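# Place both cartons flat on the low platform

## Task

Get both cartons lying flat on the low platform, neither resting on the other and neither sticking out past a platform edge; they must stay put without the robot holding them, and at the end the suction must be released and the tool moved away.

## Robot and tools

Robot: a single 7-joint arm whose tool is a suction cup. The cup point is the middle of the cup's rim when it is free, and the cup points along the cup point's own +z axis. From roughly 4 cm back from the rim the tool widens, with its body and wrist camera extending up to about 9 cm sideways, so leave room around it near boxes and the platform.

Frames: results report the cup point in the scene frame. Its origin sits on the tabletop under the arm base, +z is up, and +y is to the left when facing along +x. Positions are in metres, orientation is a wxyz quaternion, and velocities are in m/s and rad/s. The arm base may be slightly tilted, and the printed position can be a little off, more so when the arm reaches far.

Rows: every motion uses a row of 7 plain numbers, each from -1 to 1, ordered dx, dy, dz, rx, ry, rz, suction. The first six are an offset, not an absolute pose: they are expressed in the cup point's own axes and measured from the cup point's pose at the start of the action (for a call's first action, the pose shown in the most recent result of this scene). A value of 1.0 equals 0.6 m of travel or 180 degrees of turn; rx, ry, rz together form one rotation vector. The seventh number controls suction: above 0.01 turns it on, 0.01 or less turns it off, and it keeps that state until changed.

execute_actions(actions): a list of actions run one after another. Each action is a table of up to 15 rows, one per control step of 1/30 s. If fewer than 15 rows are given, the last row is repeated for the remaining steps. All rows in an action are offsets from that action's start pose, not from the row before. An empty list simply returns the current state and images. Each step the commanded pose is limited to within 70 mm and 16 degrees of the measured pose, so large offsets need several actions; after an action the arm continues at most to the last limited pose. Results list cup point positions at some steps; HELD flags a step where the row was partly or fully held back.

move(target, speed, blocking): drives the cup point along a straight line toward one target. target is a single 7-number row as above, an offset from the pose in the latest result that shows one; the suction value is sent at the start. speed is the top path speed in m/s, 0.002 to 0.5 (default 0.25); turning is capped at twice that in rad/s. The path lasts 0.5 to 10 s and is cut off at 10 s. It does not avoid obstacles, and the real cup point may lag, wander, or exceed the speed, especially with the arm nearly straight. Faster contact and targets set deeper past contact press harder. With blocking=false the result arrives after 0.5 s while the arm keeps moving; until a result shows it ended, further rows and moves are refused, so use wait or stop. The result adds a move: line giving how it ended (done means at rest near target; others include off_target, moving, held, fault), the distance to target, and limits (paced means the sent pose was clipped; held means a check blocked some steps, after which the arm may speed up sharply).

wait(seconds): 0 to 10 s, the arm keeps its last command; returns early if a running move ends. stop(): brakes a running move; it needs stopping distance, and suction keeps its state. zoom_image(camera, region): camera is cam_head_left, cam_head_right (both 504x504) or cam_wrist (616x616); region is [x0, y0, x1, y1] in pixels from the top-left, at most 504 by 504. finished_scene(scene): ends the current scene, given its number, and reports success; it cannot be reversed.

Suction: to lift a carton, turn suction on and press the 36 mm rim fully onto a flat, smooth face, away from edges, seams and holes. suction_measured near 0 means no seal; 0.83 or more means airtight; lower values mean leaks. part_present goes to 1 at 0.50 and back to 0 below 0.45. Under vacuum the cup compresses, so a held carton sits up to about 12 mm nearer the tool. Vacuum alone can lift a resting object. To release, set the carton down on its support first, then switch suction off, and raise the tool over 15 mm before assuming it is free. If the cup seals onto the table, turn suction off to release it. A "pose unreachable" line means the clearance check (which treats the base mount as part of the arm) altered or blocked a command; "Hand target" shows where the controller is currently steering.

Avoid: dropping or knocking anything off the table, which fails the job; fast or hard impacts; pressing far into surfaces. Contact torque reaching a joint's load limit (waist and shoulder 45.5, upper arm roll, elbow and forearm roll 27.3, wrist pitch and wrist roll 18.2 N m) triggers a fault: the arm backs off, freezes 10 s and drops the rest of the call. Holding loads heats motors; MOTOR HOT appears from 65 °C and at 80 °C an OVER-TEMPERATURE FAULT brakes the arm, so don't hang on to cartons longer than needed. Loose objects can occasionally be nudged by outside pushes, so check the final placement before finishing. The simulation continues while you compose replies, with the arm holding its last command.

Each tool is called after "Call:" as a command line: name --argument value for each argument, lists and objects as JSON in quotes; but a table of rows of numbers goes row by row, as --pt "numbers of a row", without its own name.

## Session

Call:
execute_actions --actions '[]'

Scene clock: 0.00 s.
end_effector_position=(+0.3993, +0.0200, +0.2753) suction_measured=0.01 part_present=0 end_effector_quat_wxyz=(-0.002, -0.025, +1.000, -0.001) end_effector_velocity=(-0.001, +0.000, -0.001) end_effector_angular_velocity=(+0.000, +0.003, +0.001)
Joint positions: [ 0.003 -0.248  0.003  0.922 -0.001  1.173  2.356]
Joint velocities: [ 0.     0.001  0.    -0.002  0.     0.    -0.001]
Hand target: +0.399, +0.020, +0.275; -0.002, -0.025, +1.000, -0.001

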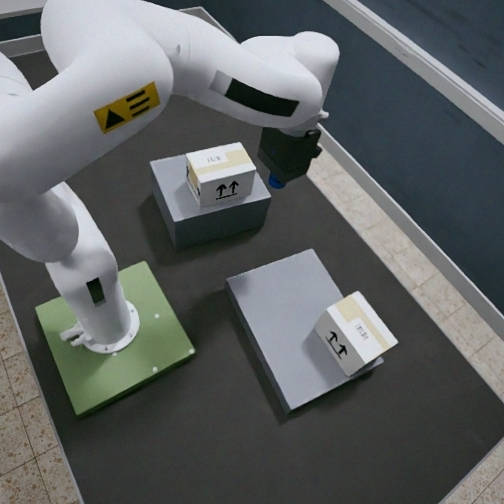

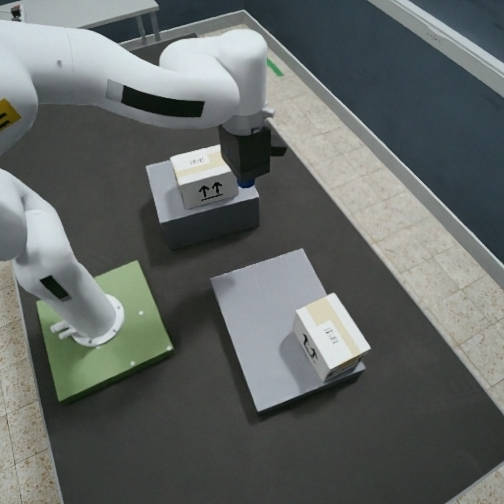

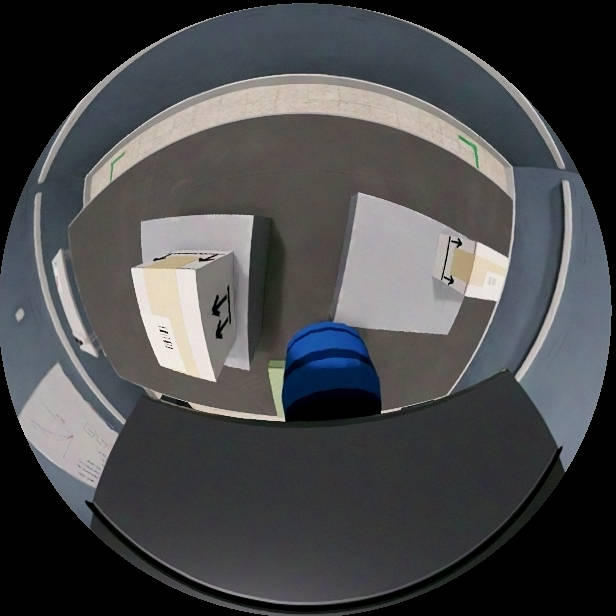

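Call:
move --target '[0.06,0.27,-0.03,0,0,0,0]'

Scene clock: 2.97 s.
end_effector_position=(+0.3555, +0.1795, +0.2930) suction_measured=0.01 part_present=0 end_effector_quat_wxyz=(-0.002, -0.025, +1.000, -0.002) end_effector_velocity=(-0.000, +0.003, +0.001) end_effector_angular_velocity=(-0.000, -0.001, +0.003)
Joint positions: [ 0.158 -0.271  0.238  0.96   0.066  1.228  2.716]
Joint velocities: [ 0.003  0.002  0.004  0.004 -0.     0.001  0.005]
Hand target: +0.355, +0.180, +0.293; -0.002, -0.025, +1.000, -0.002
Off the commanded pose: 0.001 m, 0 deg.
move: done

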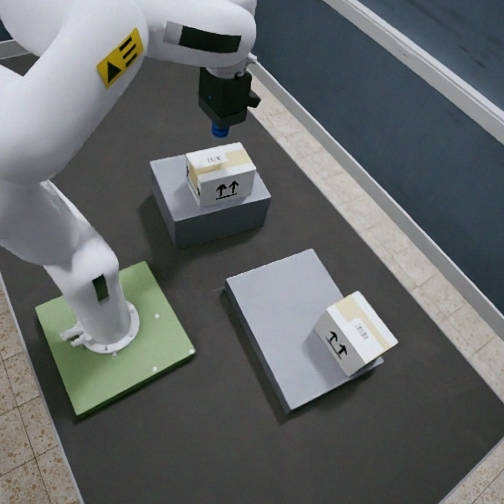

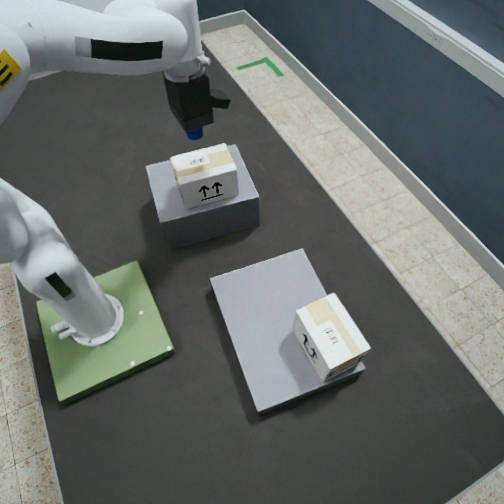

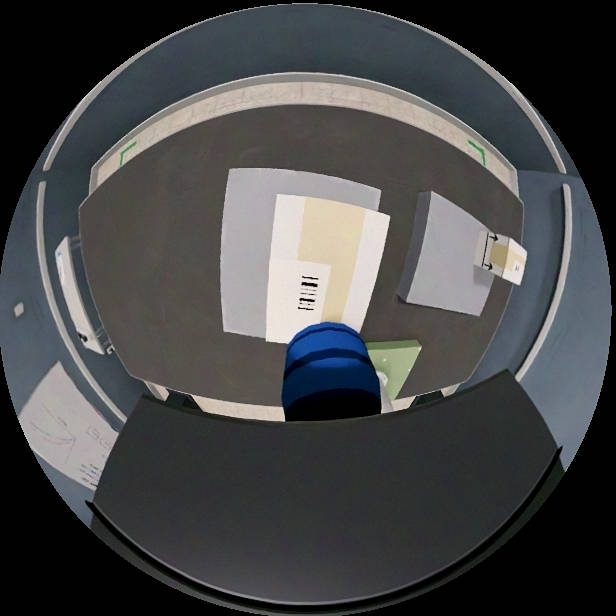

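Call:
move --target '[0.006,0.027,0.11,0,0,0,1]' --speed 0.08

Scene clock: 5.37 s.
end_effector_position=(+0.3511, +0.1955, +0.2275) suction_measured=0.01 part_present=0 end_effector_quat_wxyz=(-0.001, -0.025, +1.000, -0.002) end_effector_velocity=(+0.000, +0.000, -0.003) end_effector_angular_velocity=(-0.002, -0.001, -0.001)
Joint positions: [ 0.175 -0.208  0.274  0.828  0.064  1.032  2.761]
Joint velocities: [ 0.     0.003  0.002 -0.005 -0.003 -0.008  0.005]
Hand target: +0.351, +0.196, +0.227; -0.002, -0.025, +1.000, -0.002
Off the commanded pose: 0.001 m, 0 deg.
move: done

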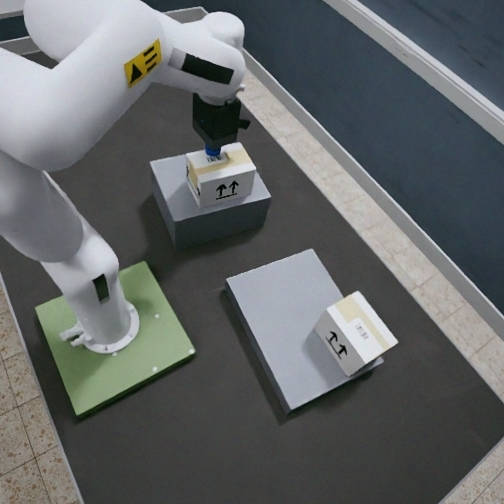

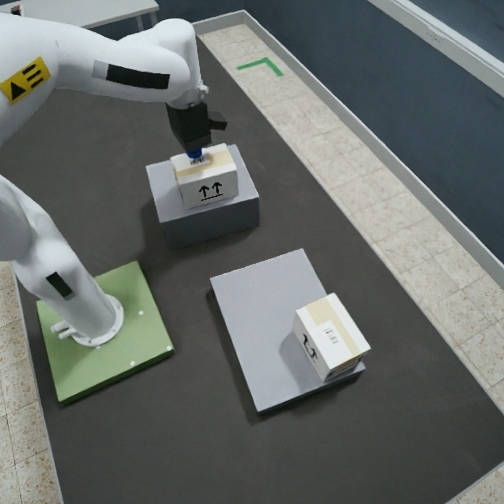

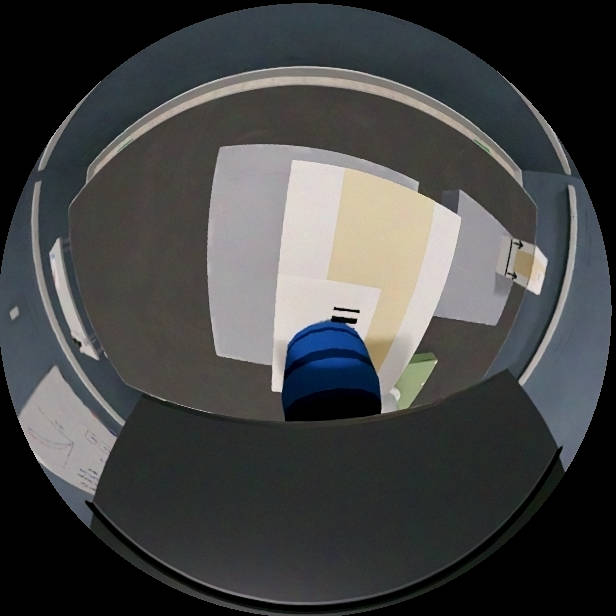

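Call:
move --target '[-0.005,-0.003,0.043,0,0,0,1]' --speed 0.02

Scene clock: 8.03 s.
end_effector_position=(+0.3542, +0.1938, +0.2018) suction_measured=1.00 part_present=1 end_effector_quat_wxyz=(-0.001, -0.025, +1.000, -0.001) end_effector_velocity=(+0.001, +0.001, -0.001) end_effector_angular_velocity=(+0.001, -0.002, +0.001)
Joint positions: [ 0.171 -0.168  0.276  0.789  0.055  0.954  2.762]
Joint velocities: [ 0.     0.002  0.001 -0.001 -0.001 -0.006  0.   ]
Hand target: +0.354, +0.194, +0.202; -0.001, -0.025, +1.000, -0.001
Off the commanded pose: 0.000 m, 0 deg.
move: done

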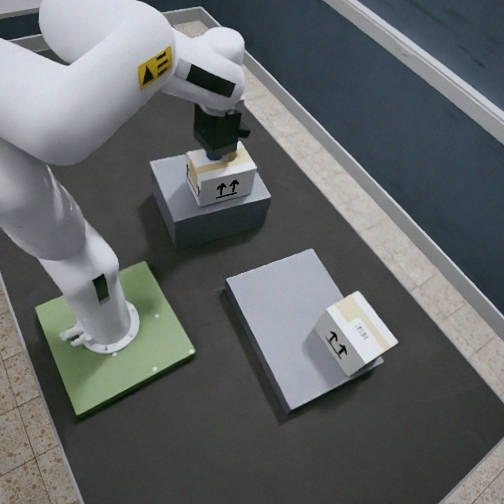

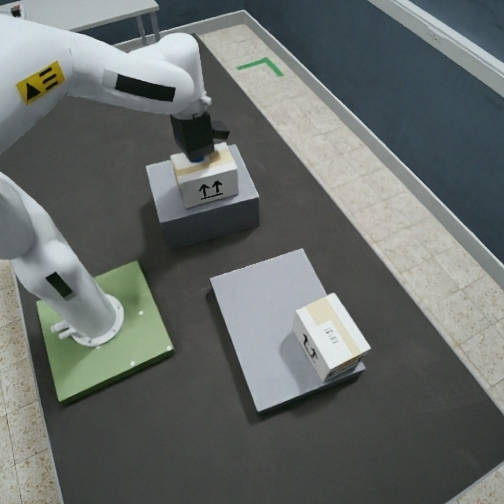

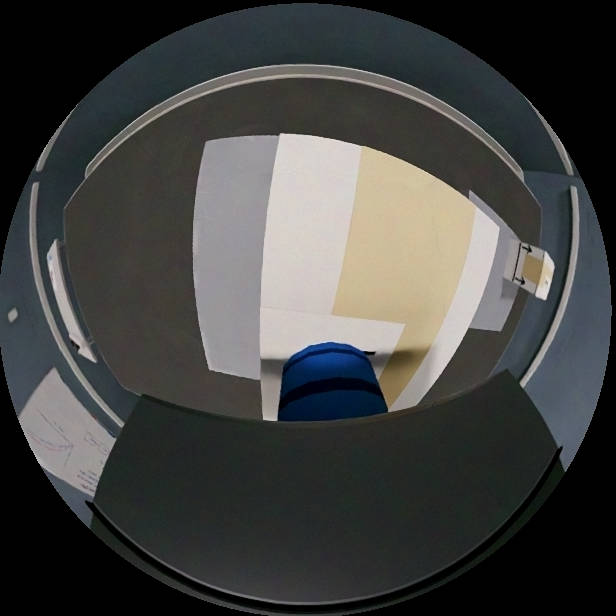

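Target cup (0.37,-0.09).

Call:
move --target '[0,0,-0.05,0,0,0,1]' --speed 0.08

Call:
move --target '[0,-0.475,0,0,0,0,1]' --speed 0.2

Call:
move --target '[0,0,0.125,0,0,0,1]' --speed 0.07

Scene clock: 11.30 s.
end_effector_position=(+0.3541, +0.1938, +0.2314) suction_measured=1.00 part_present=1 end_effector_quat_wxyz=(-0.002, -0.025, +1.000, -0.002) end_effector_velocity=(+0.001, +0.001, +0.004) end_effector_angular_velocity=(+0.002, -0.002, +0.001)
Joint positions: [ 0.171 -0.206  0.27   0.842  0.062  1.045  2.755]
Joint velocities: [-0.    -0.002  0.     0.009  0.001  0.009 -0.001]
Hand target: +0.354, +0.194, +0.232; -0.001, -0.025, +1.000, -0.002
Off the commanded pose: 0.001 m, 0 deg.
move: done

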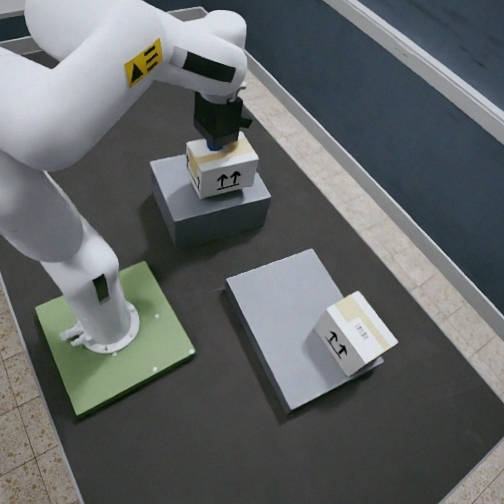

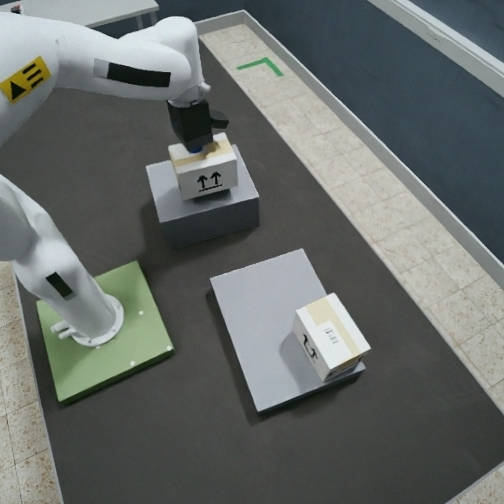

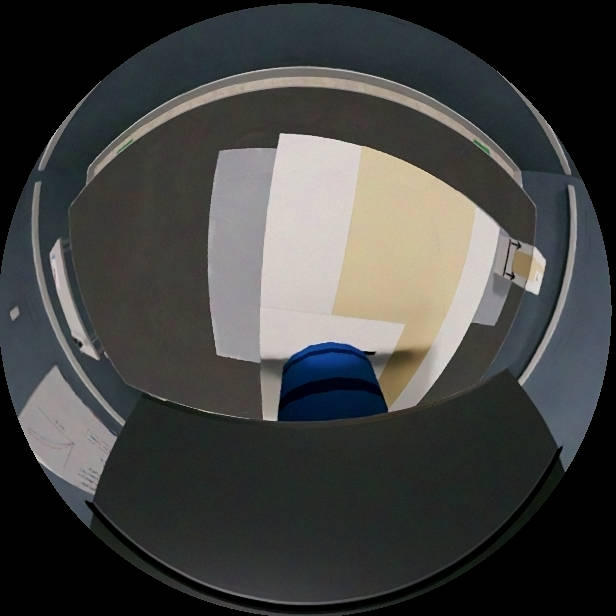

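Scene clock: 13.30 s.
end_effector_position=(+0.3680, -0.0904, +0.2317) suction_measured=1.00 part_present=1 end_effector_quat_wxyz=(-0.002, -0.025, +1.000, -0.001) end_effector_velocity=(+0.001, -0.004, +0.000) end_effector_angular_velocity=(+0.001, -0.001, -0.003)
Joint positions: [-0.112 -0.287 -0.162  0.762 -0.055  1.049  2.111]
Joint velocities: [-0.004  0.004 -0.006  0.005  0.001 -0.001 -0.007]
Hand target: +0.368, -0.091, +0.232; -0.002, -0.025, +1.000, -0.001
Off the commanded pose: 0.001 m, 0 deg.
move: done

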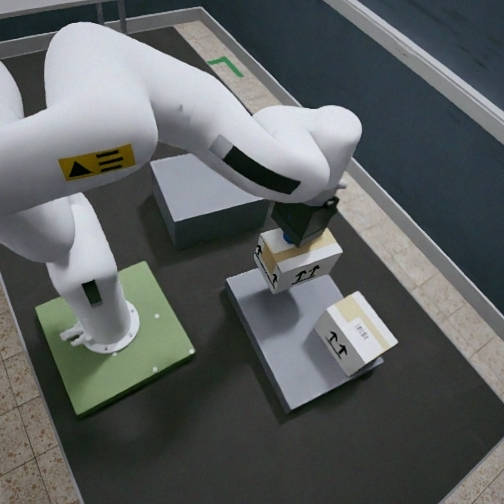

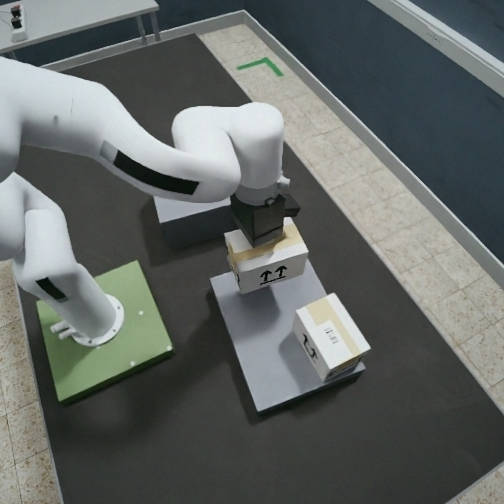

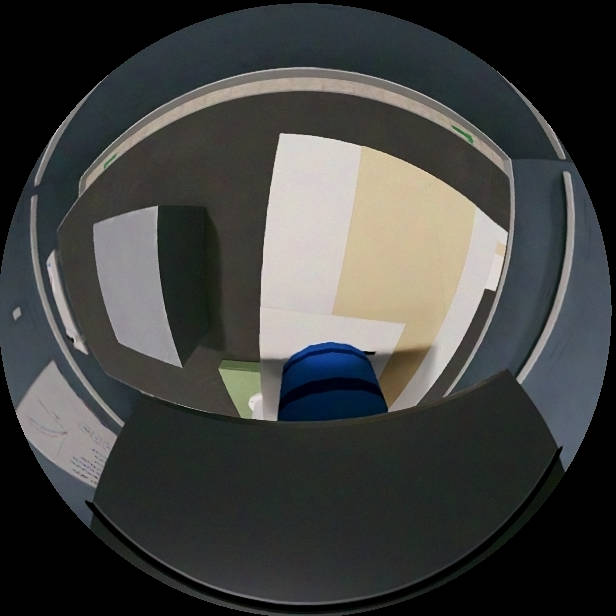

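Scene clock: 14.77 s.
end_effector_position=(+0.3681, -0.0905, +0.1571) suction_measured=1.00 part_present=1 end_effector_quat_wxyz=(-0.002, -0.026, +1.000, -0.001) end_effector_velocity=(+0.000, +0.000, -0.003) end_effector_angular_velocity=(+0.000, +0.000, +0.002)
Joint positions: [-0.11  -0.169 -0.174  0.639 -0.043  0.809  2.098]
Joint velocities: [ 0.     0.007  0.    -0.004  0.001 -0.01  -0.002]
Hand target: +0.368, -0.090, +0.157; -0.002, -0.026, +1.000, -0.001
Off the commanded pose: 0.001 m, 0 deg.
move: done

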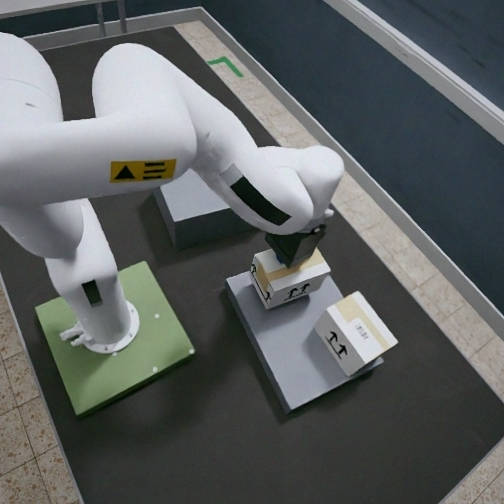

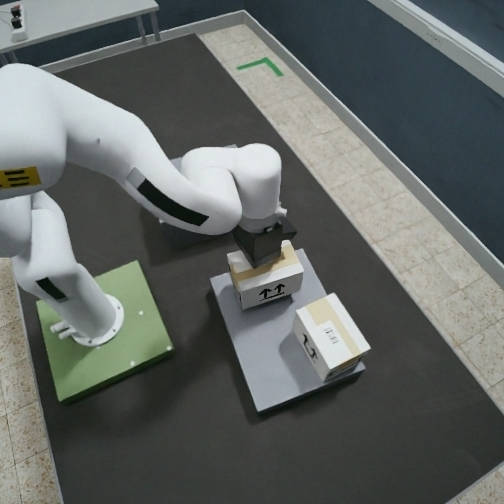

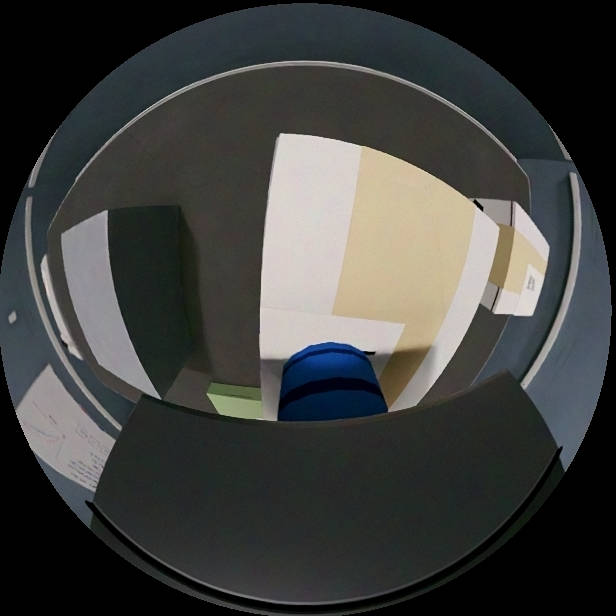

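Platform is lower here; step down.

Call:
move --target '[0.01,-0.015,0.05,0,0,0,1]' --speed 0.025

Call:
move --target '[0,0,0.017,0,0,0,1]' --speed 0.012

Scene clock: 17.87 s.
end_effector_position=(+0.3626, -0.0997, +0.1273) suction_measured=1.00 part_present=1 end_effector_quat_wxyz=(-0.002, -0.026, +1.000, -0.001) end_effector_velocity=(+0.002, -0.002, +0.000) end_effector_angular_velocity=(-0.003, -0.007, +0.001)
Joint positions: [-0.12  -0.113 -0.194  0.594 -0.036  0.709  2.064]
Joint velocities: [-0.001  0.004 -0.001  0.002 -0.001 -0.009 -0.003]
Hand target: +0.363, -0.100, +0.127; -0.002, -0.026, +1.000, -0.001
Off the commanded pose: 0.000 m, 0 deg.
move: done

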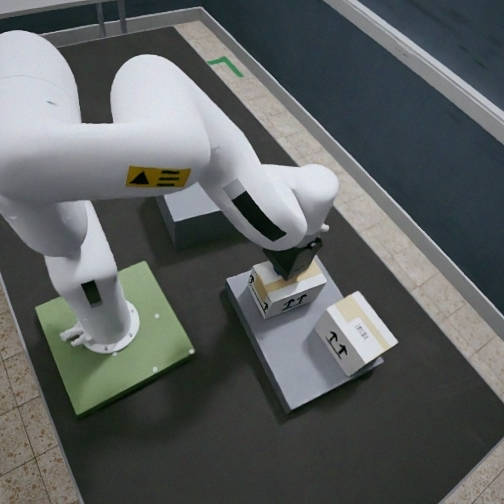

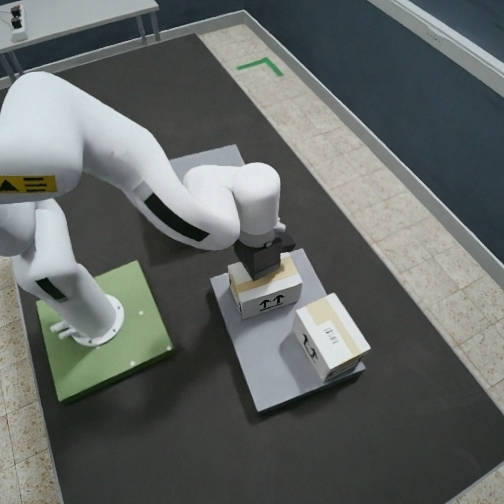

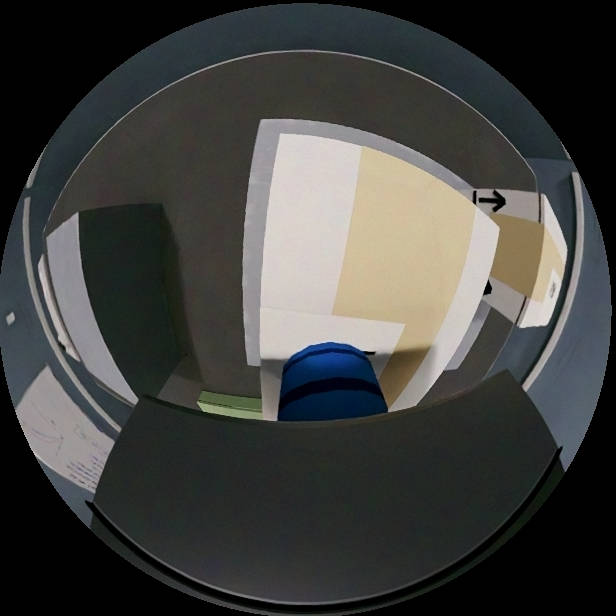

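Scene clock: 18.93 s.
end_effector_position=(+0.3680, -0.1007, +0.1235) suction_measured=1.00 part_present=1 end_effector_quat_wxyz=(+0.006, -0.026, +1.000, -0.002) end_effector_velocity=(+0.001, -0.001, -0.000) end_effector_angular_velocity=(-0.002, -0.004, +0.003)
Joint positions: [-0.12  -0.097 -0.194  0.593 -0.03   0.675  2.06 ]
Joint velocities: [-0.     0.001 -0.    -0.002 -0.001 -0.007 -0.002]
Hand target: +0.363, -0.100, +0.117; -0.002, -0.026, +1.000, -0.001
Off the commanded pose: 0.008 m, 1 deg.
move: off_target

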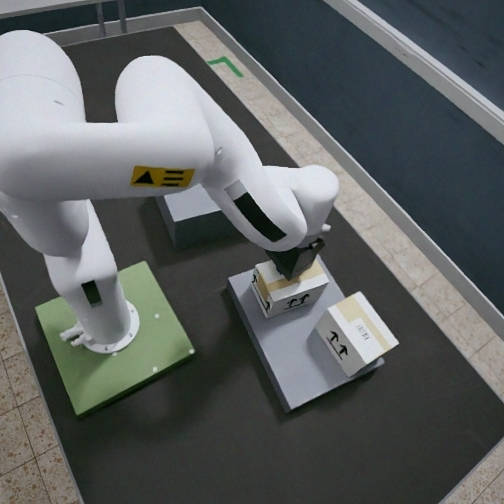

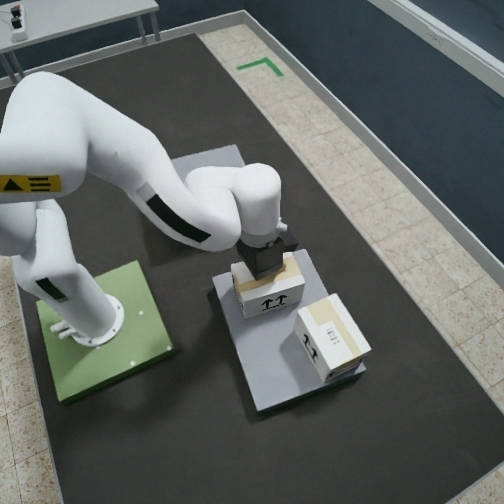

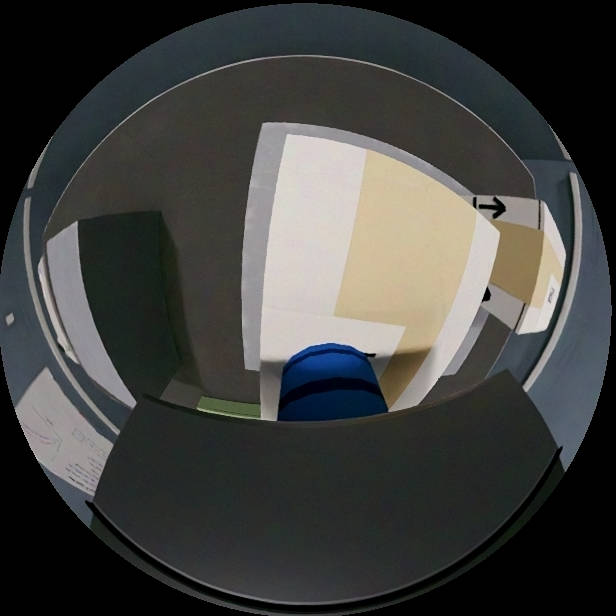

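Call:
execute_actions --actions '[[[0,0,-0.002,0,0,0,0]]]'

Call:
move --target '[0,0,-0.25,0,0,0,0]'

Call:
zoom_image --camera "cam_head_right" --region '[260,270,400,410]'

Scene clock: 21.57 s.
end_effector_position=(+0.3682, -0.1008, +0.1246) suction_measured=0.01 part_present=0 end_effector_quat_wxyz=(+0.007, -0.026, +1.000, -0.003) end_effector_velocity=(+0.000, +0.000, +0.001) end_effector_angular_velocity=(-0.001, +0.000, +0.002)
Joint positions: [-0.119 -0.099 -0.194  0.595 -0.031  0.678  2.06 ]
Joint velocities: [ 0.    -0.001  0.001  0.002 -0.001  0.003  0.   ]
Hand target: +0.368, -0.101, +0.125; +0.006, -0.026, +1.000, -0.002
Off the commanded pose: 0.000 m, 0 deg.
Step readings (end_effector_position):
0: (+0.3680, -0.1009, +0.1235)
1: (+0.3681, -0.1009, +0.1237)
2: (+0.3682, -0.1009, +0.1241)
4: (+0.3683, -0.1009, +0.1245)
8: (+0.3682, -0.1008, +0.1246)
15: end_effector_position above

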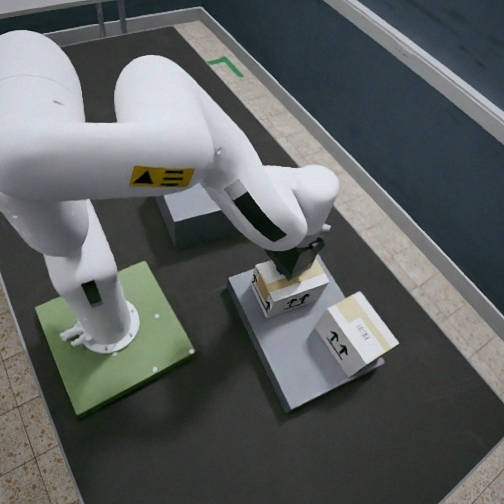

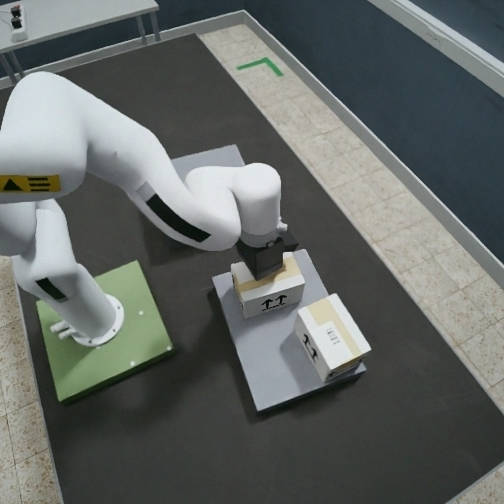

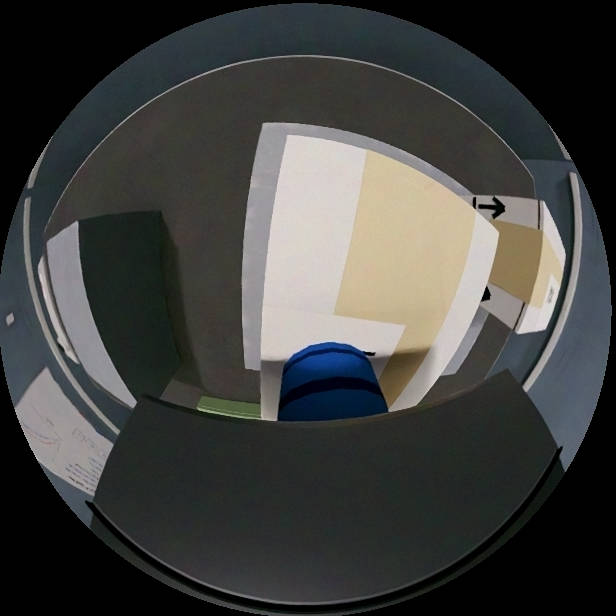

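Scene clock: 22.80 s.
end_effector_position=(+0.3654, -0.1003, +0.2743) suction_measured=0.01 part_present=0 end_effector_quat_wxyz=(+0.006, -0.025, +1.000, -0.003) end_effector_velocity=(+0.000, -0.000, +0.003) end_effector_angular_velocity=(-0.001, -0.002, -0.003)
Joint positions: [-0.121 -0.339 -0.171  0.838 -0.063  1.159  2.093]
Joint velocities: [-0.    -0.003 -0.     0.007 -0.     0.007  0.002]
Hand target: +0.366, -0.100, +0.275; +0.007, -0.025, +1.000, -0.003
Off the commanded pose: 0.001 m, 0 deg.
move: done

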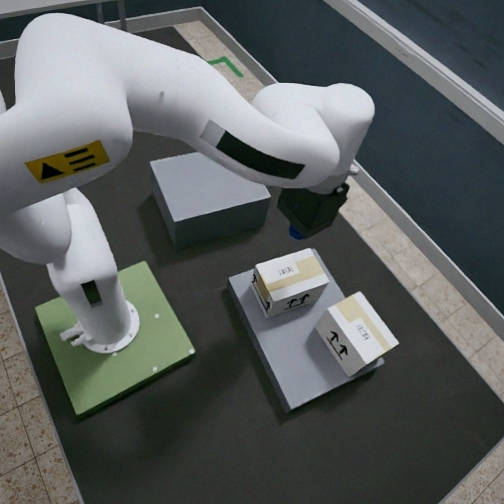

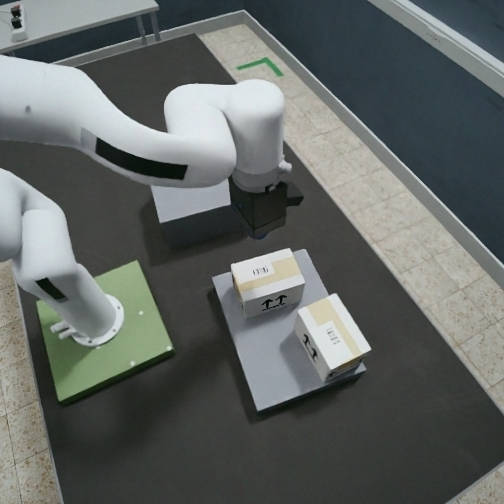

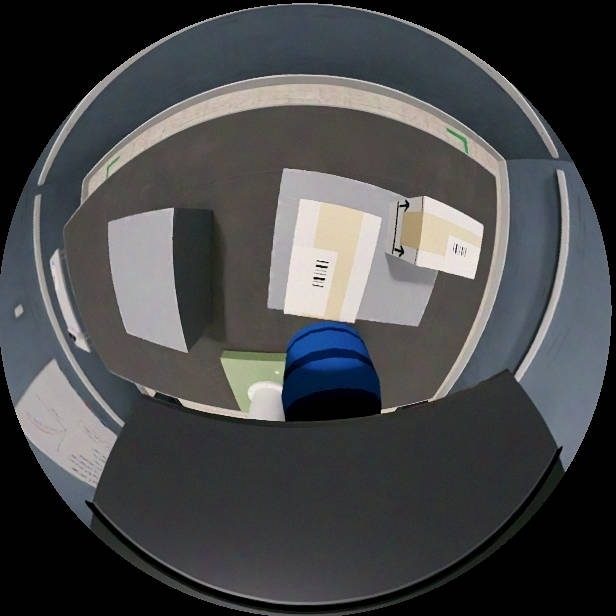

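Region (260, 270, 400, 410) of cam_head_right's 504x504 image, scaled by 3.600, with more detail than that image has.

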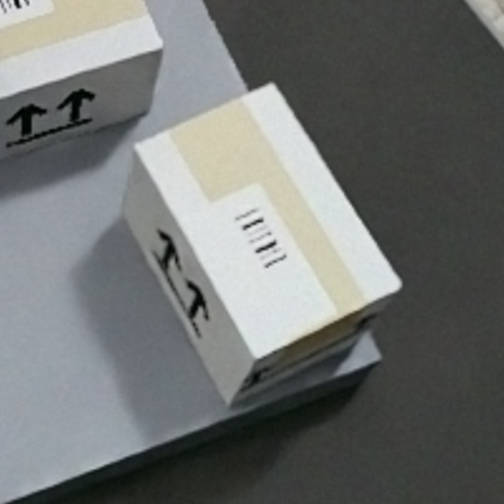

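Inside, narrowly.

Call:
finished_scene --scene 2

The scene is finished: the task was done.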